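## Task

Take the yellow sponge from the low shelf and place it completely inside the tote on the bench. The tote must keep its position and orientation. The robot must not topple or be left leaning, or the attempt fails. The sponge only counts if it stays in the tote without the robot holding it.

## Robot and tools

ROBOT. The LinearBot has an omnidirectional wheeled base with strong wheel motors (7 N m) and a column about 1.75 m high. A carriage rides the column over 1.0 m of travel (lift_m) and holds two identical six-joint arms, each ending in a two-finger gripper. Arm bases sit roughly 0.57 m + lift_m off the floor; carriage parts extend about 0.15 m lower. From its shoulder a hand reaches 0.78 m, but only about 0.38 m below the arm base. A hand is about 0.16 m long, 0.1 m wide, 0.14 m when open. Parked arm: joints 1 to 6 = 0, 0.05, 0.05, 1.45, 0, 0; with both parked the robot occupies about 0.95 m by 0.7 m. Cameras: carriage_camera faces forward, tilted about 20 degrees down; left_wrist_camera and right_wrist_camera look beyond the fingertips. The carriage camera and parked fingertips can be up to 0.45 m above the arm bases. Loose objects may occasionally get a brief external shove.

FRAMES. Base frame: origin on the floor below the base centre, x forward, y left, z up. left_hand and right_hand report, in this frame, the point between that hand's finger pads; quat_wxyz rotates base axes into hand axes (hand z runs along the fingers, fingers open along hand y; an upward-pointing hand with joints 1, 5, 6 at 0 reads 1, 0, 0, 0). These readings drift from truth, more when reaching far. Odometry frame is the base frame at the scene start; base_odometry counts wheel rotation, so slip looks like travel; heading is positive leftward, -3.142 to 3.142.

execute_actions. Argument actions: a list holding one action or nothing (empty just reports state and images). cameras: list of carriage_camera, left_wrist_camera, right_wrist_camera or all; omitted/null means all, [] means none. An action may contain base, joints or both; they start at once and may end at different times; no action exceeds 15 s.
- base: a single command, an offset relative to where the base last reported itself: translate_m (metres, forward positive, -2 to 2), strafe_m (metres, left positive, -2 to 2) or rotate_rad (radians, counter-clockwise positive, -6.3 to 6.3).
- joints: one dictionary shared by both arms, keyed by joint name, each value an absolute target. lift_m 0 to 1 (m). For each arm (left_ and right_ prefixes, same ranges): joint1_rad -2.617 to 3.054, rotation about vertical, 0 forward, positive left; joint2_rad 0 to 3.141, shoulder, 0 upper arm level pointing back, 1.57 vertical, 3.14 level pointing forward; joint3_rad 0 to 3.141, elbow, 0 folded, 3.14 straight; joint4_rad -1.57 to 1.57, wrist pitch, 0 in line with forearm, positive lifts fingertips; joint5_rad -1.57 to 1.57, wrist yaw, positive swings fingertips to the RIGHT (opposite to joint 1); joint6_rad -2.094 to 2.094, roll about the finger axis, positive clockwise viewed from the forearm; gripper_m 0 to 0.093, pad gap in metres. Done tolerances: lift 0.004, joint1 0.02, joint2 and joint3 0.055, joint4 0.04, joint5 and joint6 0.02, gripper 0.004.
Omitted joints or base may still push toward earlier targets without status showing it. Unknown keys or out-of-range values cause refusal with no motion. If a result reports a stop, remaining motion calls in that same reply are skipped.

wait: seconds 0 to 10; commands nothing and returns state and images. zoom_image: camera plus region [x0, y0, x1, y1] in pixels from the top-left, at most 504 by 504, taken from that camera's latest full image. finished_scene: pass the current scene number; irreversible, reports success and then gives the next task. Only call it once the object rests in the tote unaided and the robot has settled.

RESULTS. base_status and joint_status per motion: done (for base, wheels turned the commanded amount even if slipping; a 1-2 mm move may stop short yet say done); off_target (resting away from target, maybe still pushing; normal for a gripper holding something); contact_stop or time_out (target dropped, holds where it stopped); not_followed after a joint command not followed line with a cause (a self-collision check withheld that arm's targets; gripper still moves; the targets may be retried each action until valid or clear); limit_stop_at_motor_heat (resend the target). on_its_own lists things not commanded this call; held at is the held target, not the actual position. motor_effort is percent of maximum, positive toward higher values, bracket = peak of last action; readings carry fixed bias and noise. A lift effort that keeps dropping while lowering means a hand or load is resting on something. drive_wheels (ignore sign) staying high at rest means the base is pressing on something. Joint torques are per-arm raw drive outputs with offsets and noise. Warnings: MOTOR HOT (from 75 °C), OVER-TEMPERATURE FAULT, ARM HIT (arm struck the robot).

CAUTIONS. Contact stops on base and lift are late or may miss; arms are unmonitored during turns and often when arm joints are also commanded, and the base can roll about 0.3 m after an arm touches. Arms and grippers never stop on contact and snap to targets once freed. After a blocked drive, back off about 0.2 m along the reverse path (or turn back), repeating if still pressed. The base can slip under a table edge that then meets the column; reversing into such an edge can tip the robot. Tipping risk rises with a high carriage, extended arms, loads, pulling and sudden stops; about 1.5 kg per hand with both arms forward can topple it, and only images reveal a lean. A level hand sags 10 to 17 cm under 1 kg; a fully straight arm may not lift 1 kg. Grip force is about 45 to 60 N per pad. Never let the arms hit or press hard on each other; to free a withheld arm, move that one clear first, the other later. Extended arms heat quickly, even empty; 90 °C pauses that arm 10 s, 100 °C makes it go limp and drop. The sim keeps running while you think and the robot holds its last command. Avoid drops, slams, hard pushes, and nudging the tote.

Each tool is called after "Emit:" as name(argument=value, ...) on one line, values as JSON.

## Session

Emit:
execute_actions(actions=[])

Scene clock: 0.00 s.
Joint torques (N m, as the arm reports them, + toward a larger angle): no reading
base_odometry: x=+0.000 y=+0.000 heading=+0.000 (m, m, rad; odometry frame)
base_status: not commanded
joint_positions: lift_m=+0.297 left_joint1_rad=-0.021 left_joint2_rad=+0.022 left_joint3_rad=+0.022 left_joint4_rad=+1.495 left_joint5_rad=+0.001 left_joint6_rad=-0.033 left_gripper_m=+0.094 right_joint1_rad=+0.013 right_joint2_rad=+0.024 right_joint3_rad=+0.040 right_joint4_rad=+1.475 right_joint5_rad=-0.004 right_joint6_rad=+0.023 right_gripper_m=+0.094
joint_status: not commanded
motor_effort: lift_m=+29 drive_wheels=+1 (%)
left_hand: x=+0.2897 y=+0.3246 z=+1.3092 quat_wxyz=(+0.999, +0.001, +0.038, -0.027) (m; base frame)
right_hand: x=+0.2897 y=-0.3243 z=+1.3135 quat_wxyz=(+0.999, -0.002, +0.040, +0.018) (m; base frame)
pictures: carriage_camera, left_wrist_camera, right_wrist_camera
Images, in order (width x height): carriage_camera 672x504, left_wrist_camera 672x504, right_wrist_camera 672x504.

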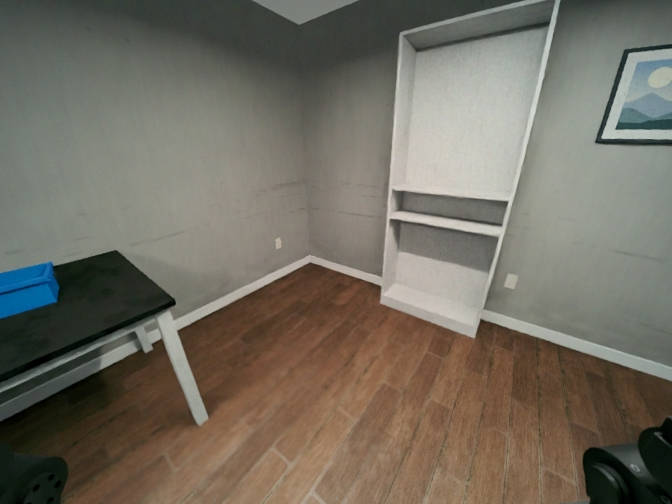

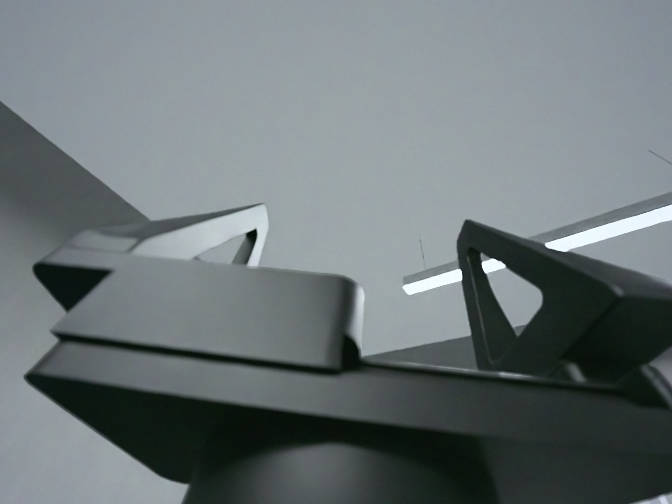

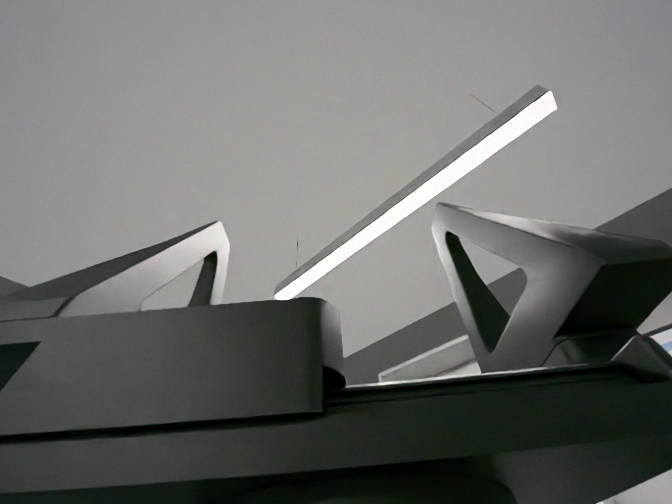

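Sponge not visible. Turn toward shelf and raise the lift.

Emit:
execute_actions(actions=[{"base":{"rotate_rad":-0.35},"joints":{"lift_m":0.7}}], cameras=["carriage_camera"])

Scene clock: 7.93 s.
Joint torques (N m, as the arm reports them, + toward a larger angle): left_arm=[-0.06  3.82  6.42 -0.22  0.04 -0.1 ] | right_arm=[ 0.25  3.44  6.78 -0.39  0.03  0.01]
base_odometry: x=+0.000 y=+0.000 heading=-0.350 (m, m, rad; odometry frame)
base_status: done
joint_positions: lift_m=+0.700 left_joint1_rad=-0.021 left_joint2_rad=+0.022 left_joint3_rad=+0.022 left_joint4_rad=+1.494 left_joint5_rad=+0.001 left_joint6_rad=-0.033 left_gripper_m=+0.094 right_joint1_rad=+0.013 right_joint2_rad=+0.024 right_joint3_rad=+0.040 right_joint4_rad=+1.475 right_joint5_rad=-0.004 right_joint6_rad=+0.023 right_gripper_m=+0.094
joint_status: all done
motor_effort: lift_m=+28(32) drive_wheels=-7(13) (%)
left_hand: x=+0.2899 y=+0.3246 z=+1.7121 quat_wxyz=(+0.999, +0.001, +0.038, -0.027) (m; base frame)
right_hand: x=+0.2897 y=-0.3243 z=+1.7165 quat_wxyz=(+0.999, -0.002, +0.040, +0.018) (m; base frame)
pictures: carriage_camera
Images, in order (width x height): carriage_camera 672x504.

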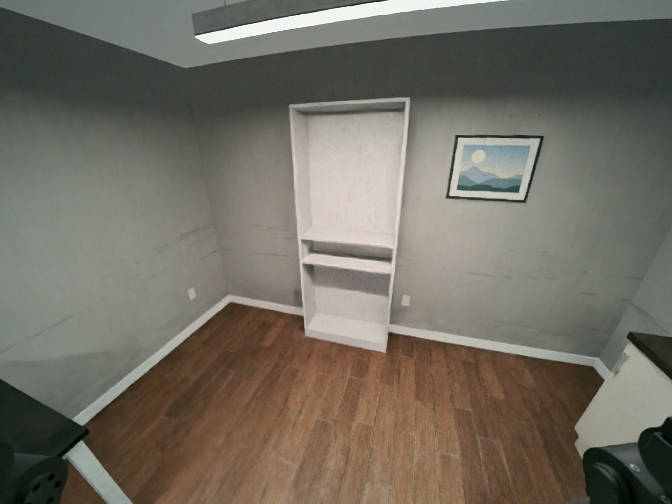

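Emit:
zoom_image(camera="carriage_camera", region=[280, 200, 420, 360])

Region (280, 200, 420, 360) of carriage_camera's 672x504 image, scaled by 3.150, with more detail than that image has; it fills the left 441 columns of this view, and the rest is white.

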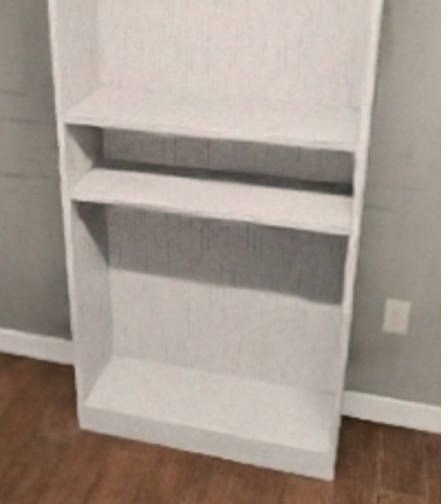

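Emit:
execute_actions(actions=[{"base":{"translate_m":1.5},"joints":{"lift_m":0.0}}], cameras=["carriage_camera"])

Scene clock: 25.30 s.
Joint torques (N m, as the arm reports them, + toward a larger angle): left_arm=[-0.04  3.83  6.5  -0.23  0.03 -0.1 ] | right_arm=[ 0.16  3.51  6.71 -0.37  0.01 -0.01]
base_odometry: x=+1.408 y=-0.516 heading=-0.351 (m, m, rad; odometry frame)
base_status: done
joint_positions: lift_m=+0.000 left_joint1_rad=-0.021 left_joint2_rad=+0.022 left_joint3_rad=+0.022 left_joint4_rad=+1.496 left_joint5_rad=+0.001 left_joint6_rad=-0.033 left_gripper_m=+0.094 right_joint1_rad=+0.013 right_joint2_rad=+0.024 right_joint3_rad=+0.040 right_joint4_rad=+1.475 right_joint5_rad=-0.004 right_joint6_rad=+0.023 right_gripper_m=+0.094
joint_status: all done
motor_effort: lift_m=+29(28) drive_wheels=+8(24) (%)
left_hand: x=+0.2896 y=+0.3246 z=+1.0120 quat_wxyz=(+0.999, +0.001, +0.038, -0.027) (m; base frame)
right_hand: x=+0.2897 y=-0.3243 z=+1.0164 quat_wxyz=(+0.999, -0.002, +0.040, +0.018) (m; base frame)
pictures: carriage_camera
Images, in order (width x height): carriage_camera 672x504.

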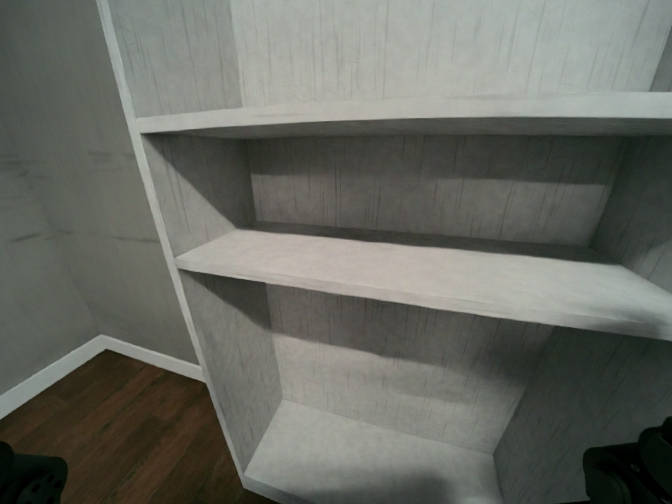

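Empty. Must be another shelf; back off and look around.

Emit:
execute_actions(actions=[{"base":{"translate_m":-1.0},"joints":{"lift_m":0.5}}], cameras=[])

Emit:
execute_actions(actions=[{"base":{"rotate_rad":-1.4}}], cameras=["carriage_camera"])

Scene clock: 33.83 s.
Joint torques (N m, as the arm reports them, + toward a larger angle): left_arm=[-0.04  3.78  6.49 -0.21  0.03 -0.1 ] | right_arm=[ 0.3   3.41  6.67 -0.37 -0.01  0.01]
base_odometry: x=+0.469 y=-0.172 heading=-0.352 (m, m, rad; odometry frame)
base_status: done
joint_positions: lift_m=+0.500 left_joint1_rad=-0.021 left_joint2_rad=+0.022 left_joint3_rad=+0.022 left_joint4_rad=+1.494 left_joint5_rad=+0.001 left_joint6_rad=-0.033 left_gripper_m=+0.094 right_joint1_rad=+0.013 right_joint2_rad=+0.024 right_joint3_rad=+0.040 right_joint4_rad=+1.474 right_joint5_rad=-0.004 right_joint6_rad=+0.023 right_gripper_m=+0.094
joint_status: all done
motor_effort: lift_m=+27(34) drive_wheels=+7(24) (%)
left_hand: x=+0.2900 y=+0.3246 z=+1.5121 quat_wxyz=(+0.999, +0.001, +0.038, -0.027) (m; base frame)
right_hand: x=+0.2900 y=-0.3243 z=+1.5164 quat_wxyz=(+0.999, -0.002, +0.040, +0.018) (m; base frame)
pictures: none
No camera images: the call's "cameras" was empty. Leave "cameras" out to get every camera's image.

Scene clock: 36.77 s.
Joint torques (N m, as the arm reports them, + toward a larger angle): left_arm=[-0.04  3.8   6.55 -0.2   0.02 -0.11] | right_arm=[ 0.14  3.6   6.74 -0.35  0.    0.01]
base_odometry: x=+0.469 y=-0.172 heading=-1.752 (m, m, rad; odometry frame)
base_status: done
joint_positions: lift_m=+0.500 left_joint1_rad=-0.021 left_joint2_rad=+0.022 left_joint3_rad=+0.022 left_joint4_rad=+1.494 left_joint5_rad=+0.001 left_joint6_rad=-0.033 left_gripper_m=+0.094 right_joint1_rad=+0.013 right_joint2_rad=+0.024 right_joint3_rad=+0.040 right_joint4_rad=+1.473 right_joint5_rad=-0.004 right_joint6_rad=+0.023 right_gripper_m=+0.094
joint_status: not commanded
motor_effort: lift_m=+27(28) drive_wheels=+6(16) (%)
left_hand: x=+0.2899 y=+0.3246 z=+1.5121 quat_wxyz=(+0.999, +0.001, +0.038, -0.027) (m; base frame)
right_hand: x=+0.2902 y=-0.3243 z=+1.5164 quat_wxyz=(+0.999, -0.002, +0.041, +0.018) (m; base frame)
pictures: carriage_camera
Images, in order (width x height): carriage_camera 672x504.

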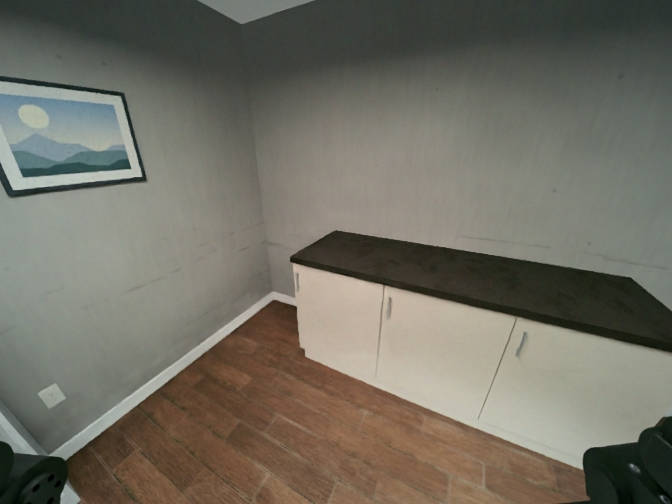

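Emit:
execute_actions(actions=[{"base":{"rotate_rad":-1.5}}], cameras=["carriage_camera"])

Scene clock: 43.27 s.
Joint torques (N m, as the arm reports them, + toward a larger angle): left_arm=[-0.03  3.75  6.45 -0.22  0.03 -0.11] | right_arm=[ 0.24  3.35  6.78 -0.38  0.02  0.01]
base_odometry: x=+0.469 y=-0.172 heading=+3.032 (m, m, rad; odometry frame)
base_status: done
joint_positions: lift_m=+0.500 left_joint1_rad=-0.021 left_joint2_rad=+0.022 left_joint3_rad=+0.022 left_joint4_rad=+1.494 left_joint5_rad=+0.001 left_joint6_rad=-0.033 left_gripper_m=+0.094 right_joint1_rad=+0.013 right_joint2_rad=+0.024 right_joint3_rad=+0.040 right_joint4_rad=+1.473 right_joint5_rad=-0.004 right_joint6_rad=+0.023 right_gripper_m=+0.094
joint_status: not commanded
motor_effort: lift_m=+27(28) drive_wheels=+7(15) (%)
left_hand: x=+0.2900 y=+0.3246 z=+1.5121 quat_wxyz=(+0.999, +0.001, +0.038, -0.027) (m; base frame)
right_hand: x=+0.2902 y=-0.3243 z=+1.5164 quat_wxyz=(+0.999, -0.002, +0.041, +0.018) (m; base frame)
pictures: carriage_camera
Images, in order (width x height): carriage_camera 672x504.

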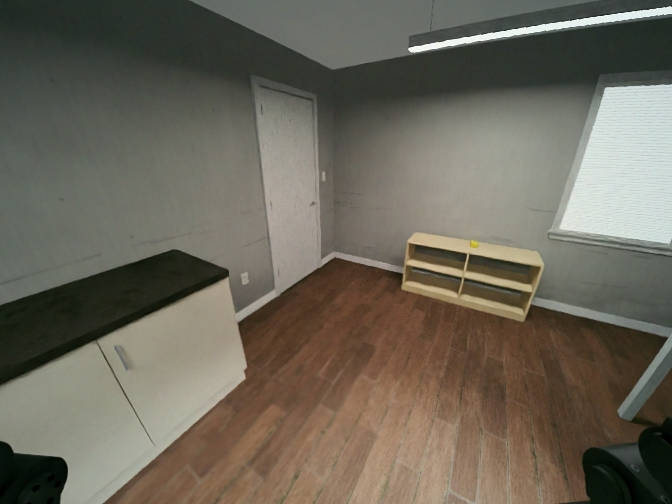

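Emit:
execute_actions(actions=[{"base":{"rotate_rad":-0.3}}], cameras=[])

Emit:
execute_actions(actions=[{"base":{"translate_m":2.0},"joints":{"lift_m":0.2}}], cameras=["carriage_camera"])

Scene clock: 50.23 s.
Joint torques (N m, as the arm reports them, + toward a larger angle): left_arm=[-0.04  3.78  6.56 -0.24  0.03 -0.1 ] | right_arm=[ 0.18  3.5   6.71 -0.36  0.01  0.  ]
base_odometry: x=+0.469 y=-0.172 heading=+2.732 (m, m, rad; odometry frame)
base_status: done
joint_positions: lift_m=+0.500 left_joint1_rad=-0.021 left_joint2_rad=+0.022 left_joint3_rad=+0.022 left_joint4_rad=+1.495 left_joint5_rad=+0.001 left_joint6_rad=-0.033 left_gripper_m=+0.094 right_joint1_rad=+0.013 right_joint2_rad=+0.024 right_joint3_rad=+0.040 right_joint4_rad=+1.473 right_joint5_rad=-0.004 right_joint6_rad=+0.023 right_gripper_m=+0.094
joint_status: not commanded
motor_effort: lift_m=+25(27) drive_wheels=+6(15) (%)
left_hand: x=+0.2898 y=+0.3246 z=+1.5121 quat_wxyz=(+0.999, +0.001, +0.038, -0.027) (m; base frame)
right_hand: x=+0.2902 y=-0.3243 z=+1.5164 quat_wxyz=(+0.999, -0.002, +0.041, +0.018) (m; base frame)
pictures: none
No camera images: the call's "cameras" was empty. Leave "cameras" out to get every camera's image.

Scene clock: 56.63 s.
Joint torques (N m, as the arm reports them, + toward a larger angle): left_arm=[-0.04  3.79  6.52 -0.23  0.03 -0.1 ] | right_arm=[ 0.27  3.5   6.74 -0.35  0.   -0.03]
base_odometry: x=-1.364 y=+0.627 heading=+2.731 (m, m, rad; odometry frame)
base_status: done
joint_positions: lift_m=+0.200 left_joint1_rad=-0.021 left_joint2_rad=+0.022 left_joint3_rad=+0.022 left_joint4_rad=+1.496 left_joint5_rad=+0.001 left_joint6_rad=-0.033 left_gripper_m=+0.094 right_joint1_rad=+0.013 right_joint2_rad=+0.024 right_joint3_rad=+0.040 right_joint4_rad=+1.473 right_joint5_rad=-0.004 right_joint6_rad=+0.023 right_gripper_m=+0.094
joint_status: all done
motor_effort: lift_m=+27(30) drive_wheels=+8(25) (%)
left_hand: x=+0.2896 y=+0.3246 z=+1.2120 quat_wxyz=(+0.999, +0.001, +0.038, -0.027) (m; base frame)
right_hand: x=+0.2901 y=-0.3243 z=+1.2163 quat_wxyz=(+0.999, -0.002, +0.041, +0.018) (m; base frame)
pictures: carriage_camera
Images, in order (width x height): carriage_camera 672x504.

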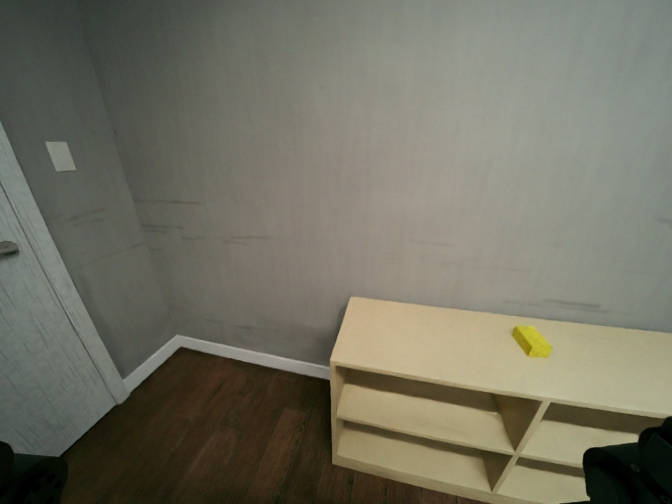

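Emit:
execute_actions(actions=[{"base":{"rotate_rad":-0.45}}], cameras=["carriage_camera"])

Scene clock: 65.03 s.
Joint torques (N m, as the arm reports them, + toward a larger angle): left_arm=[-0.04  3.79  6.47 -0.23  0.03 -0.11] | right_arm=[ 0.2   3.56  6.72 -0.34  0.02  0.  ]
base_odometry: x=-1.364 y=+0.627 heading=+2.282 (m, m, rad; odometry frame)
base_status: done
joint_positions: lift_m=+0.200 left_joint1_rad=-0.021 left_joint2_rad=+0.022 left_joint3_rad=+0.022 left_joint4_rad=+1.496 left_joint5_rad=+0.001 left_joint6_rad=-0.033 left_gripper_m=+0.094 right_joint1_rad=+0.013 right_joint2_rad=+0.024 right_joint3_rad=+0.040 right_joint4_rad=+1.473 right_joint5_rad=-0.004 right_joint6_rad=+0.023 right_gripper_m=+0.094
joint_status: not commanded
motor_effort: lift_m=+28(27) drive_wheels=+7(12) (%)
left_hand: x=+0.2896 y=+0.3246 z=+1.2120 quat_wxyz=(+0.999, +0.001, +0.038, -0.027) (m; base frame)
right_hand: x=+0.2903 y=-0.3243 z=+1.2163 quat_wxyz=(+0.999, -0.002, +0.041, +0.018) (m; base frame)
pictures: carriage_camera
Images, in order (width x height): carriage_camera 672x504.

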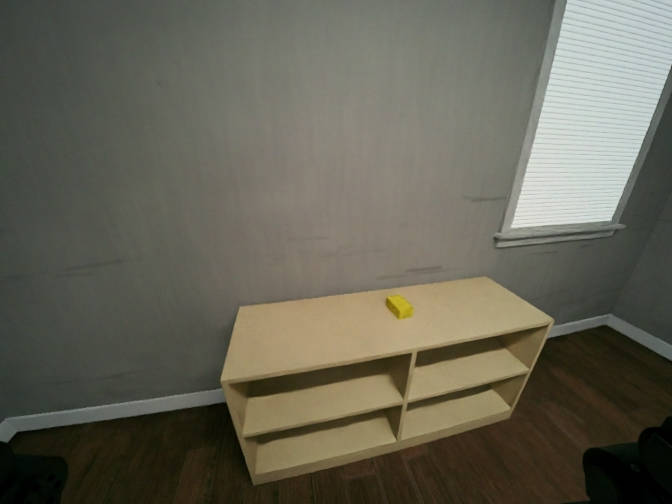

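Emit:
execute_actions(actions=[{"base":{"strafe_m":0.15},"joints":{"right_joint2_rad":1.6,"right_joint3_rad":1.0,"right_joint4_rad":-0.5}}], cameras=["carriage_camera"])

Scene clock: 74.37 s.
Joint torques (N m, as the arm reports them, + toward a larger angle): left_arm=[-0.02  3.78  6.5  -0.24  0.03 -0.1 ] | right_arm=[ 0.23 -6.99  9.25  1.37  0.    0.  ]
base_odometry: x=-1.478 y=+0.529 heading=+2.281 (m, m, rad; odometry frame)
base_status: done
joint_positions: lift_m=+0.200 left_joint1_rad=-0.021 left_joint2_rad=+0.022 left_joint3_rad=+0.022 left_joint4_rad=+1.496 left_joint5_rad=+0.001 left_joint6_rad=-0.033 left_gripper_m=+0.094 right_joint1_rad=+0.013 right_joint2_rad=+1.598 right_joint3_rad=+0.980 right_joint4_rad=-0.496 right_joint5_rad=-0.004 right_joint6_rad=+0.023 right_gripper_m=+0.094
joint_status: all done
motor_effort: lift_m=+27(29) drive_wheels=+8(16) (%)
left_hand: x=+0.2896 y=+0.3246 z=+1.2121 quat_wxyz=(+0.999, +0.001, +0.038, -0.027) (m; base frame)
right_hand: x=+0.6402 y=-0.3198 z=+0.8512 quat_wxyz=(+0.226, +0.004, +0.974, +0.006) (m; base frame)
pictures: carriage_camera
Images, in order (width x height): carriage_camera 672x504.

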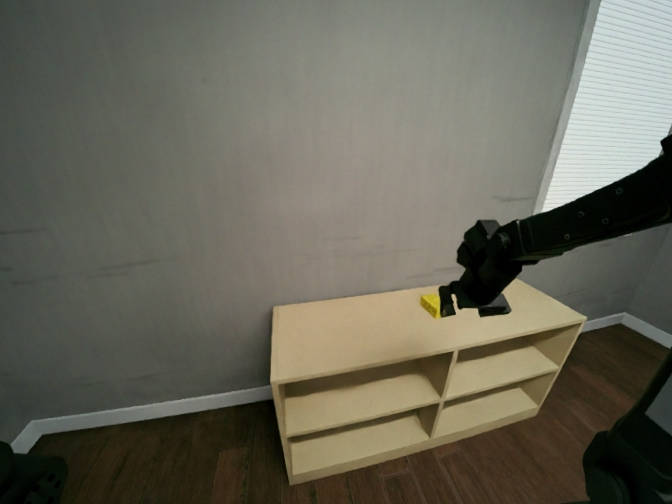

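Emit:
execute_actions(actions=[], cameras=["right_wrist_camera"])

Scene clock: 77.57 s.
Joint torques (N m, as the arm reports them, + toward a larger angle): left_arm=[-0.05  3.79  6.51 -0.23  0.04 -0.1 ] | right_arm=[ 0.25 -6.96  9.36  1.38  0.03 -0.01]
base_odometry: x=-1.478 y=+0.529 heading=+2.281 (m, m, rad; odometry frame)
base_status: done
joint_positions: lift_m=+0.200 left_joint1_rad=-0.021 left_joint2_rad=+0.022 left_joint3_rad=+0.022 left_joint4_rad=+1.496 left_joint5_rad=+0.001 left_joint6_rad=-0.033 left_gripper_m=+0.094 right_joint1_rad=+0.013 right_joint2_rad=+1.598 right_joint3_rad=+0.980 right_joint4_rad=-0.496 right_joint5_rad=-0.004 right_joint6_rad=+0.023 right_gripper_m=+0.094
joint_status: all done
motor_effort: lift_m=+27(29) drive_wheels=+8(16) (%)
left_hand: x=+0.2896 y=+0.3246 z=+1.2121 quat_wxyz=(+0.999, +0.001, +0.038, -0.027) (m; base frame)
right_hand: x=+0.6402 y=-0.3198 z=+0.8512 quat_wxyz=(+0.226, +0.004, +0.974, +0.006) (m; base frame)
pictures: right_wrist_camera
Images, in order (width x height): right_wrist_camera 672x504.

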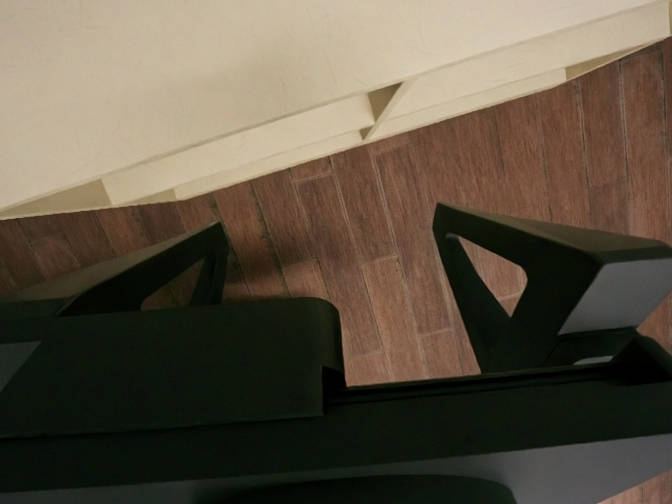

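Emit:
execute_actions(actions=[{"base":{"translate_m":0.2},"joints":{"lift_m":0.25,"right_joint4_rad":-0.85}}])

Scene clock: 86.50 s.
Joint torques (N m, as the arm reports them, + toward a larger angle): left_arm=[-0.06  3.84  6.47 -0.22  0.03 -0.1 ] | right_arm=[ 0.29 -6.52  8.14  0.61  0.02  0.02]
base_odometry: x=-1.609 y=+0.681 heading=+2.281 (m, m, rad; odometry frame)
base_status: done
joint_positions: lift_m=+0.250 left_joint1_rad=-0.021 left_joint2_rad=+0.022 left_joint3_rad=+0.022 left_joint4_rad=+1.495 left_joint5_rad=+0.001 left_joint6_rad=-0.033 left_gripper_m=+0.094 right_joint1_rad=+0.013 right_joint2_rad=+1.599 right_joint3_rad=+0.988 right_joint4_rad=-0.845 right_joint5_rad=-0.004 right_joint6_rad=+0.023 right_gripper_m=+0.094
joint_status: all done
motor_effort: lift_m=+27(34) drive_wheels=+5(17) (%)
left_hand: x=+0.2897 y=+0.3246 z=+1.2621 quat_wxyz=(+0.999, +0.001, +0.038, -0.027) (m; base frame)
right_hand: x=+0.5609 y=-0.3210 z=+0.8794 quat_wxyz=(+0.058, +0.005, +0.998, +0.003) (m; base frame)
pictures: carriage_camera, left_wrist_camera, right_wrist_camera
Images, in order (width x height): carriage_camera 672x504, left_wrist_camera 672x504, right_wrist_camera 672x504.

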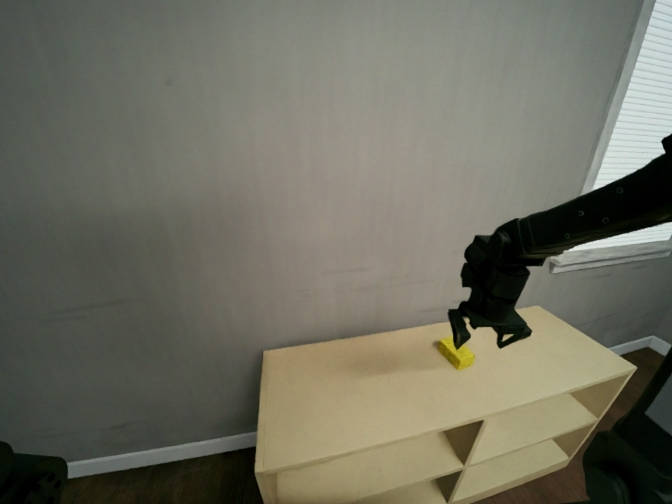

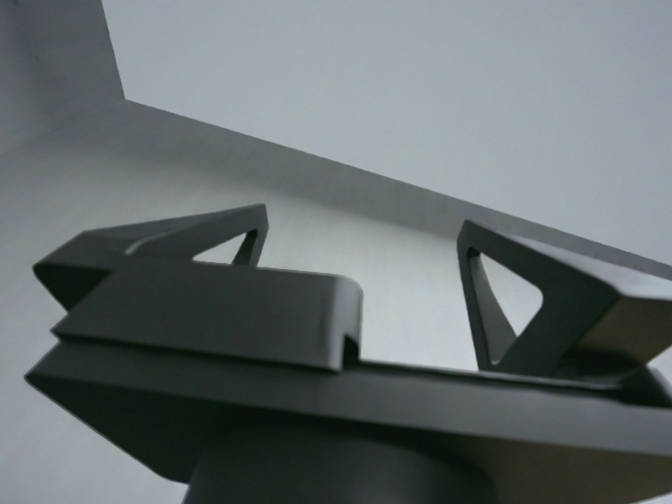

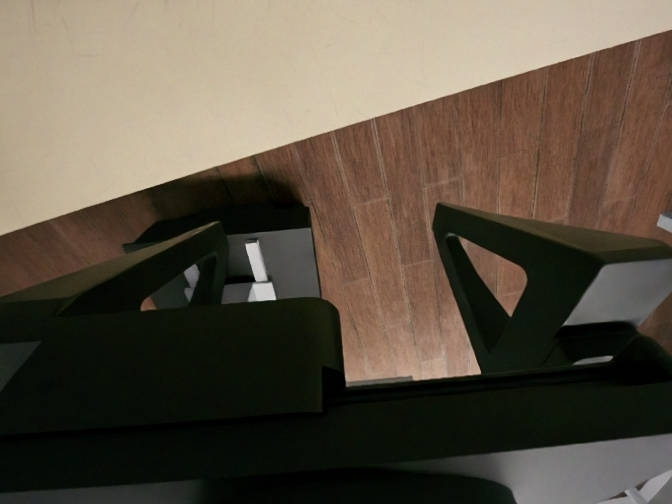

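with hand down, still short of the shelf. Forward more.

Emit:
execute_actions(actions=[{"base":{"translate_m":0.22}}], cameras=["carriage_camera","right_wrist_camera"])

Scene clock: 92.43 s.
Joint torques (N m, as the arm reports them, + toward a larger angle): left_arm=[ 0.01  3.59  6.58 -0.18  0.02 -0.1 ] | right_arm=[ 0.39 -6.98  8.17  0.63  0.    0.  ]
base_odometry: x=-1.742 y=+0.836 heading=+2.282 (m, m, rad; odometry frame)
base_status: translate_m contact_stop (by the wheels' count: +0.205 of +0.220)
joint_positions: lift_m=+0.250 left_joint1_rad=-0.022 left_joint2_rad=+0.025 left_joint3_rad=+0.023 left_joint4_rad=+1.492 left_joint5_rad=+0.001 left_joint6_rad=-0.033 left_gripper_m=+0.094 right_joint1_rad=+0.012 right_joint2_rad=+1.604 right_joint3_rad=+0.989 right_joint4_rad=-0.846 right_joint5_rad=-0.003 right_joint6_rad=+0.023 right_gripper_m=+0.094
joint_status: not commanded
motor_effort: lift_m=+27(29) drive_wheels=+26(128) (%)
left_hand: x=+0.2910 y=+0.3247 z=+1.2622 quat_wxyz=(+0.999, +0.000, +0.040, -0.027) (m; base frame)
right_hand: x=+0.5604 y=-0.3212 z=+0.8780 quat_wxyz=(+0.055, +0.005, +0.998, +0.002) (m; base frame)
pictures: carriage_camera, right_wrist_camera
Images, in order (width x height): carriage_camera 672x504, right_wrist_camera 672x504.

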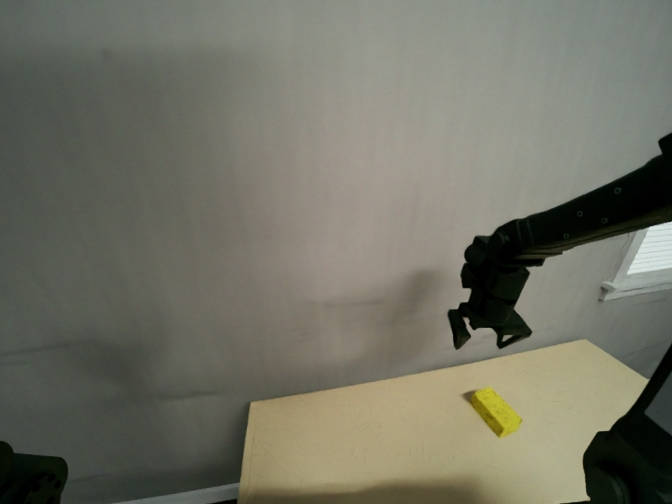

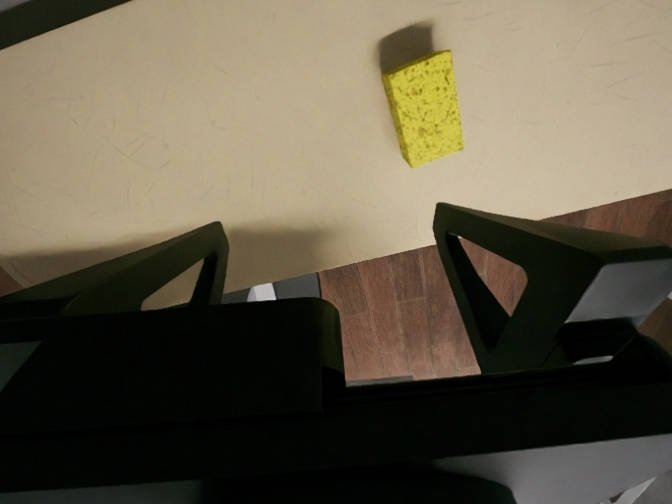

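Emit:
execute_actions(actions=[{"base":{"translate_m":-0.04},"joints":{"right_joint2_rad":1.85,"right_joint3_rad":1.25,"lift_m":0.3}}], cameras=["carriage_camera","right_wrist_camera"])

Scene clock: 101.43 s.
Joint torques (N m, as the arm reports them, + toward a larger angle): left_arm=[-0.02  3.57  6.45 -0.18  0.03 -0.1 ] | right_arm=[ 0.33 -7.99  8.49  0.6   0.    0.02]
base_odometry: x=-1.716 y=+0.806 heading=+2.282 (m, m, rad; odometry frame)
base_status: done
joint_positions: lift_m=+0.300 left_joint1_rad=-0.022 left_joint2_rad=+0.025 left_joint3_rad=+0.023 left_joint4_rad=+1.494 left_joint5_rad=+0.001 left_joint6_rad=-0.033 left_gripper_m=+0.094 right_joint1_rad=+0.012 right_joint2_rad=+1.841 right_joint3_rad=+1.236 right_joint4_rad=-0.841 right_joint5_rad=-0.003 right_joint6_rad=+0.023 right_gripper_m=+0.094
joint_status: all done
motor_effort: lift_m=+28(36) drive_wheels=-2(17) (%)
left_hand: x=+0.2907 y=+0.3247 z=+1.3123 quat_wxyz=(+0.999, +0.000, +0.040, -0.027) (m; base frame)
right_hand: x=+0.6266 y=-0.3204 z=+0.9215 quat_wxyz=(+0.062, +0.005, +0.998, +0.003) (m; base frame)
pictures: carriage_camera, right_wrist_camera
Images, in order (width x height): carriage_camera 672x504, right_wrist_camera 672x504.

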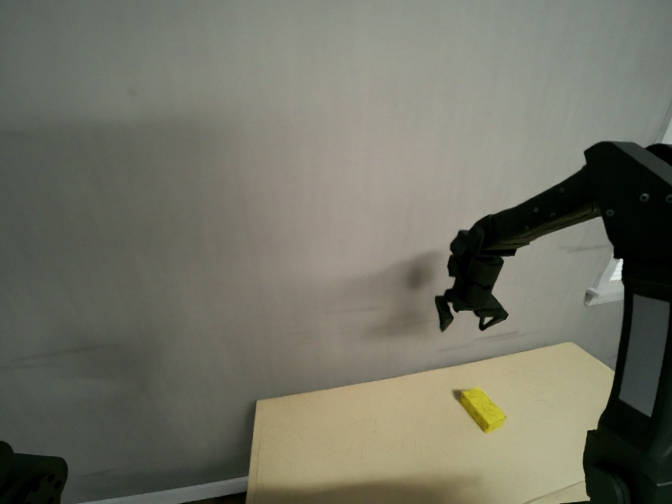

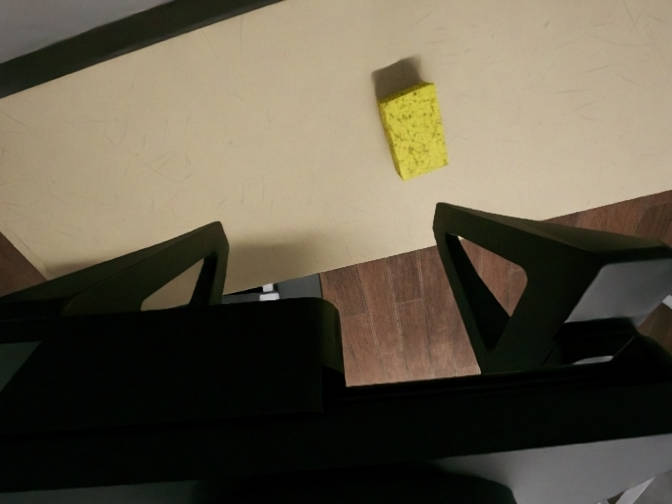

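Emit:
execute_actions(actions=[{"joints":{"right_joint2_rad":2.1,"right_joint3_rad":1.5}}], cameras=["right_wrist_camera"])

Scene clock: 108.37 s.
Joint torques (N m, as the arm reports them, + toward a larger angle): left_arm=[-0.03  3.58  6.47 -0.19  0.04 -0.1 ] | right_arm=[  0.34 -10.62   8.75   0.63  -0.02   0.  ]
base_odometry: x=-1.716 y=+0.806 heading=+2.282 (m, m, rad; odometry frame)
base_status: not commanded
joint_positions: lift_m=+0.300 left_joint1_rad=-0.022 left_joint2_rad=+0.025 left_joint3_rad=+0.023 left_joint4_rad=+1.494 left_joint5_rad=+0.001 left_joint6_rad=-0.033 left_gripper_m=+0.094 right_joint1_rad=+0.012 right_joint2_rad=+2.098 right_joint3_rad=+1.478 right_joint4_rad=-0.846 right_joint5_rad=-0.003 right_joint6_rad=+0.023 right_gripper_m=+0.094
joint_status: all done
motor_effort: lift_m=+27(26) drive_wheels=-2(2) (%)
left_hand: x=+0.2907 y=+0.3247 z=+1.3123 quat_wxyz=(+0.999, +0.000, +0.040, -0.027) (m; base frame)
right_hand: x=+0.6829 y=-0.3197 z=+0.8914 quat_wxyz=(+0.053, +0.005, +0.999, +0.002) (m; base frame)
pictures: right_wrist_camera
Images, in order (width x height): right_wrist_camera 672x504.

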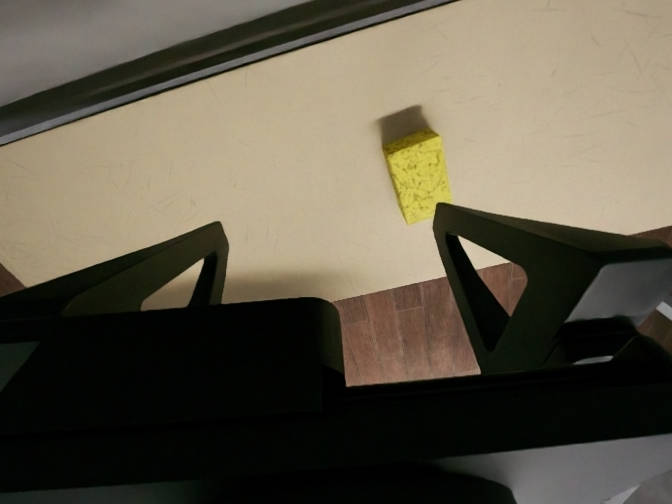

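Emit:
execute_actions(actions=[{"base":{"strafe_m":-0.1},"joints":{"right_joint2_rad":2.4,"right_joint3_rad":1.85}}], cameras=["right_wrist_camera"])

Scene clock: 120.03 s.
Joint torques (N m, as the arm reports them, + toward a larger angle): left_arm=[-0.04  3.56  6.47 -0.2   0.05 -0.1 ] | right_arm=[ -3.78 -10.15   9.61   2.6    0.56   1.09]
base_odometry: x=-1.641 y=+0.871 heading=+2.282 (m, m, rad; odometry frame)
base_status: done
joint_positions: lift_m=+0.300 left_joint1_rad=-0.022 left_joint2_rad=+0.025 left_joint3_rad=+0.023 left_joint4_rad=+1.494 left_joint5_rad=+0.001 left_joint6_rad=-0.033 left_gripper_m=+0.094 right_joint1_rad=+0.061 right_joint2_rad=+2.369 right_joint3_rad=+1.816 right_joint4_rad=-1.038 right_joint5_rad=-0.056 right_joint6_rad=-0.082 right_gripper_m=+0.094
joint_status: all done
motor_effort: lift_m=+28(29) drive_wheels=+2(16) (%)
left_hand: x=+0.2907 y=+0.3247 z=+1.3124 quat_wxyz=(+0.999, +0.000, +0.040, -0.027) (m; base frame)
right_hand: x=+0.7126 y=-0.2885 z=+0.8620 quat_wxyz=(-0.010, -0.071, +0.997, +0.028) (m; base frame)
pictures: right_wrist_camera
Images, in order (width x height): right_wrist_camera 672x504.

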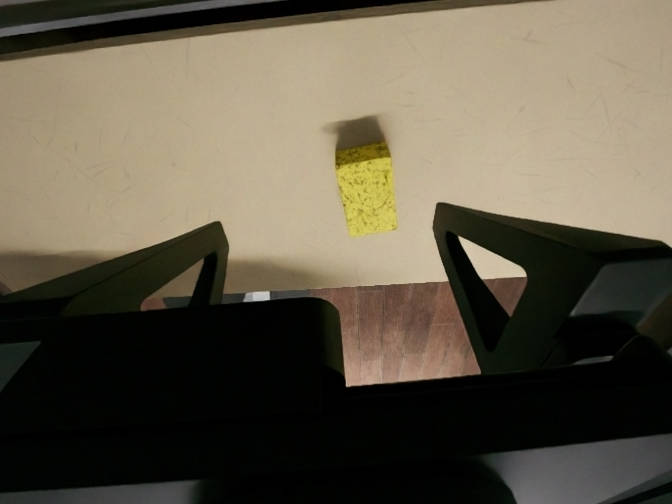

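Emit:
execute_actions(actions=[{"joints":{"lift_m":0.42,"right_joint1_rad":0,"right_joint4_rad":-0.85,"right_joint5_rad":0,"right_joint6_rad":0}}], cameras=["right_wrist_camera"])

Scene clock: 126.27 s.
Joint torques (N m, as the arm reports them, + toward a larger angle): left_arm=[-0.03  3.58  6.51 -0.21  0.05 -0.11] | right_arm=[ -0.26 -14.92   9.49   2.09  -0.04   0.28]
base_odometry: x=-1.641 y=+0.871 heading=+2.282 (m, m, rad; odometry frame)
base_status: not commanded
joint_positions: lift_m=+0.420 left_joint1_rad=-0.022 left_joint2_rad=+0.025 left_joint3_rad=+0.023 left_joint4_rad=+1.494 left_joint5_rad=+0.001 left_joint6_rad=-0.033 left_gripper_m=+0.094 right_joint1_rad=+0.005 right_joint2_rad=+2.430 right_joint3_rad=+1.816 right_joint4_rad=-1.002 right_joint5_rad=+0.005 right_joint6_rad=-0.028 right_gripper_m=+0.094
joint_status: right_joint4_rad off_target (ended at -1.002, target -0.850); right_joint6_rad off_target (ended at -0.028, target +0.000); the others done
motor_effort: lift_m=+27(33) drive_wheels=+2(2) (%)
left_hand: x=+0.2906 y=+0.3247 z=+1.4323 quat_wxyz=(+0.999, +0.000, +0.039, -0.027) (m; base frame)
right_hand: x=+0.7136 y=-0.3238 z=+0.9555 quat_wxyz=(-0.023, -0.017, +1.000, -0.002) (m; base frame)
pictures: right_wrist_camera
Images, in order (width x height): right_wrist_camera 672x504.

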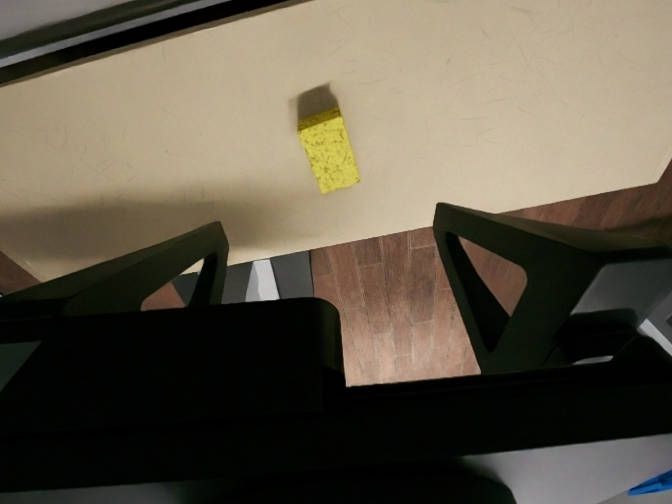

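Emit:
execute_actions(actions=[], cameras=["carriage_camera"])

Scene clock: 129.53 s.
Joint torques (N m, as the arm reports them, + toward a larger angle): left_arm=[-0.02  3.57  6.46 -0.21  0.04 -0.11] | right_arm=[ -0.23 -14.82   9.46   2.09  -0.03   0.31]
base_odometry: x=-1.641 y=+0.871 heading=+2.282 (m, m, rad; odometry frame)
base_status: not commanded
joint_positions: lift_m=+0.420 left_joint1_rad=-0.022 left_joint2_rad=+0.025 left_joint3_rad=+0.023 left_joint4_rad=+1.494 left_joint5_rad=+0.001 left_joint6_rad=-0.033 left_gripper_m=+0.094 right_joint1_rad=+0.005 right_joint2_rad=+2.430 right_joint3_rad=+1.816 right_joint4_rad=-1.002 right_joint5_rad=+0.005 right_joint6_rad=-0.028 right_gripper_m=+0.094
joint_status: right_joint4_rad off_target (ended at -1.002, target -0.850); right_joint6_rad off_target (ended at -0.028, target +0.000); the others done
motor_effort: lift_m=+28(33) drive_wheels=+2(2) (%)
left_hand: x=+0.2906 y=+0.3247 z=+1.4323 quat_wxyz=(+0.999, +0.000, +0.039, -0.027) (m; base frame)
right_hand: x=+0.7136 y=-0.3238 z=+0.9555 quat_wxyz=(-0.023, -0.017, +1.000, -0.002) (m; base frame)
pictures: carriage_camera
Images, in order (width x height): carriage_camera 672x504.

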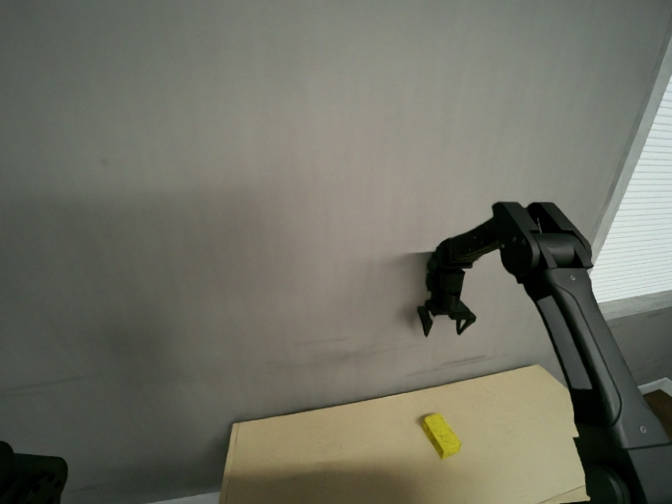

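Emit:
execute_actions(actions=[{"joints":{"right_joint2_rad":2.1,"right_joint3_rad":1.5,"right_joint4_rad":-0.85,"lift_m":0.33}}], cameras=["right_wrist_camera","carriage_camera"])

Scene clock: 139.63 s.
Joint torques (N m, as the arm reports them, + toward a larger angle): left_arm=[-0.04  3.56  6.45 -0.21  0.04 -0.1 ] | right_arm=[ -0.27 -11.85   6.55   0.84  -0.08   0.09]
base_odometry: x=-1.641 y=+0.871 heading=+2.282 (m, m, rad; odometry frame)
base_status: not commanded
joint_positions: lift_m=+0.330 left_joint1_rad=-0.022 left_joint2_rad=+0.025 left_joint3_rad=+0.023 left_joint4_rad=+1.494 left_joint5_rad=+0.001 left_joint6_rad=-0.033 left_gripper_m=+0.094 right_joint1_rad=+0.005 right_joint2_rad=+2.113 right_joint3_rad=+1.508 right_joint4_rad=-0.865 right_joint5_rad=+0.005 right_joint6_rad=-0.009 right_gripper_m=+0.094
joint_status: all done
motor_effort: lift_m=+30(32) drive_wheels=+2(2) (%)
left_hand: x=+0.2906 y=+0.3247 z=+1.3422 quat_wxyz=(+0.999, +0.000, +0.039, -0.027) (m; base frame)
right_hand: x=+0.6868 y=-0.3241 z=+0.9224 quat_wxyz=(+0.051, -0.007, +0.999, -0.003) (m; base frame)
pictures: carriage_camera, right_wrist_camera
Images, in order (width x height): carriage_camera 672x504, right_wrist_camera 672x504.

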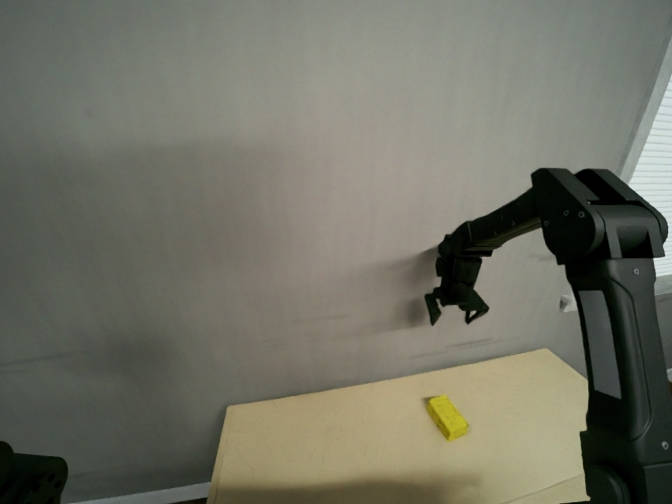

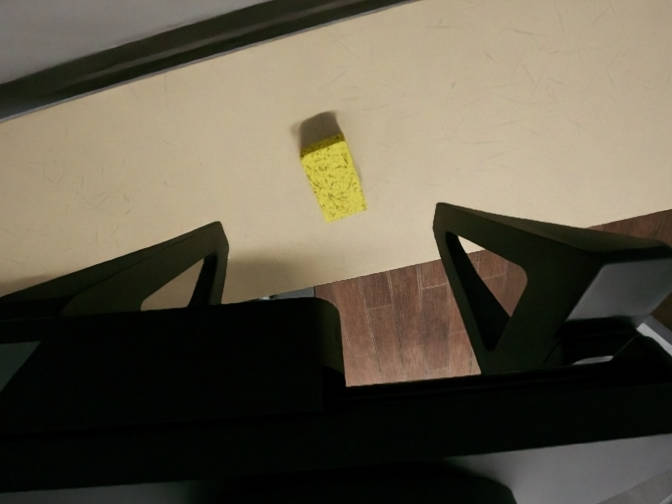

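Emit:
execute_actions(actions=[{"joints":{"lift_m":0.18}}], cameras=["right_wrist_camera"])

Scene clock: 146.00 s.
Joint torques (N m, as the arm reports them, + toward a larger angle): left_arm=[-0.01  3.56  6.5  -0.21  0.04 -0.11] | right_arm=[ -0.17 -10.79   6.72   0.8   -0.06   0.08]
base_odometry: x=-1.641 y=+0.871 heading=+2.282 (m, m, rad; odometry frame)
base_status: not commanded
joint_positions: lift_m=+0.180 left_joint1_rad=-0.022 left_joint2_rad=+0.025 left_joint3_rad=+0.023 left_joint4_rad=+1.494 left_joint5_rad=+0.001 left_joint6_rad=-0.033 left_gripper_m=+0.094 right_joint1_rad=+0.005 right_joint2_rad=+2.101 right_joint3_rad=+1.508 right_joint4_rad=-0.857 right_joint5_rad=+0.005 right_joint6_rad=-0.009 right_gripper_m=+0.094
joint_status: all done
motor_effort: lift_m=+28(34) drive_wheels=+2(2) (%)
left_hand: x=+0.2905 y=+0.3247 z=+1.1922 quat_wxyz=(+0.999, +0.000, +0.039, -0.027) (m; base frame)
right_hand: x=+0.6900 y=-0.3239 z=+0.7775 quat_wxyz=(+0.061, -0.007, +0.998, -0.003) (m; base frame)
pictures: right_wrist_camera
Images, in order (width x height): right_wrist_camera 672x504.

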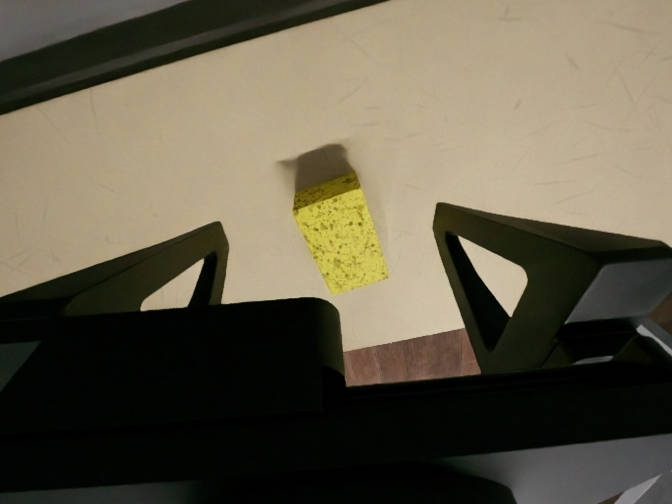

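Converging into the fingers. Continue down.

Emit:
execute_actions(actions=[{"joints":{"lift_m":0.08}}], cameras=["right_wrist_camera"])

Scene clock: 151.73 s.
Joint torques (N m, as the arm reports them, + toward a larger angle): left_arm=[-0.02  3.58  6.45 -0.22  0.04 -0.11] | right_arm=[ -0.14 -10.92   6.59   0.72  -0.05   0.09]
base_odometry: x=-1.641 y=+0.871 heading=+2.282 (m, m, rad; odometry frame)
base_status: not commanded
joint_positions: lift_m=+0.080 left_joint1_rad=-0.022 left_joint2_rad=+0.025 left_joint3_rad=+0.023 left_joint4_rad=+1.494 left_joint5_rad=+0.001 left_joint6_rad=-0.033 left_gripper_m=+0.094 right_joint1_rad=+0.005 right_joint2_rad=+2.102 right_joint3_rad=+1.508 right_joint4_rad=-0.854 right_joint5_rad=+0.005 right_joint6_rad=-0.009 right_gripper_m=+0.094
joint_status: all done
motor_effort: lift_m=+30(28) drive_wheels=+2(2) (%)
left_hand: x=+0.2905 y=+0.3247 z=+1.0922 quat_wxyz=(+0.999, +0.000, +0.039, -0.027) (m; base frame)
right_hand: x=+0.6907 y=-0.3239 z=+0.6772 quat_wxyz=(+0.062, -0.007, +0.998, -0.003) (m; base frame)
pictures: right_wrist_camera
Images, in order (width x height): right_wrist_camera 672x504.

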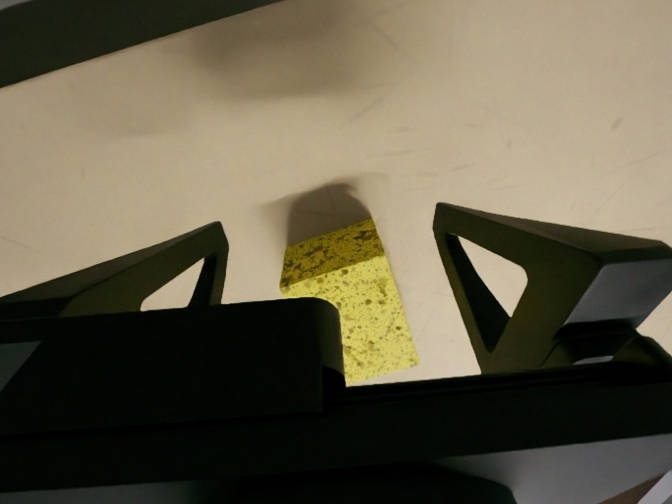

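Emit:
execute_actions(actions=[{"joints":{"lift_m":0.02}}], cameras=["right_wrist_camera"])

Scene clock: 158.50 s.
Joint torques (N m, as the arm reports them, + toward a larger angle): left_arm=[-0.03  3.59  6.64 -0.22  0.03 -0.1 ] | right_arm=[ -0.05 -11.02   6.76   0.74  -0.06   0.11]
base_odometry: x=-1.641 y=+0.871 heading=+2.282 (m, m, rad; odometry frame)
base_status: not commanded
joint_positions: lift_m=+0.077 left_joint1_rad=-0.022 left_joint2_rad=+0.024 left_joint3_rad=+0.021 left_joint4_rad=+1.495 left_joint5_rad=+0.000 left_joint6_rad=-0.033 left_gripper_m=+0.094 right_joint1_rad=+0.003 right_joint2_rad=+2.103 right_joint3_rad=+1.507 right_joint4_rad=-0.853 right_joint5_rad=+0.003 right_joint6_rad=-0.008 right_gripper_m=+0.094
joint_status: lift_m contact_stop (moved -0.003 of -0.060)
on_its_own: lift_m is held at +0.077, not at your +0.020, since a contact_stop
motor_effort: lift_m=+27(29) drive_wheels=+2(7) (%)
left_hand: x=+0.2907 y=+0.3247 z=+1.0884 quat_wxyz=(+0.999, +0.000, +0.040, -0.027) (m; base frame)
right_hand: x=+0.6902 y=-0.3248 z=+0.6733 quat_wxyz=(+0.061, -0.005, +0.998, -0.002) (m; base frame)
pictures: right_wrist_camera
Images, in order (width x height): right_wrist_camera 672x504.

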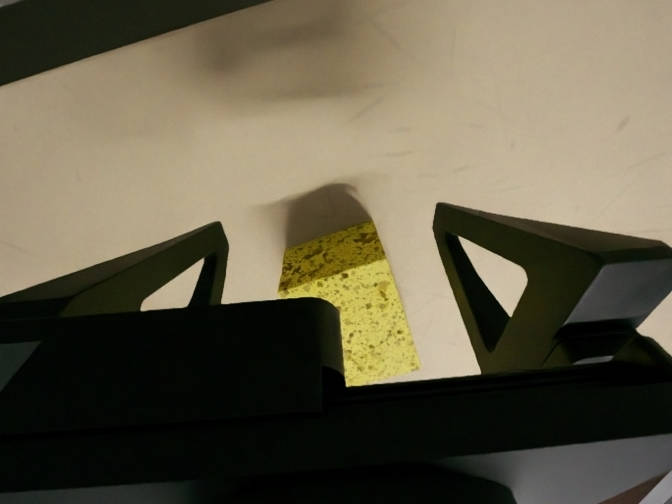

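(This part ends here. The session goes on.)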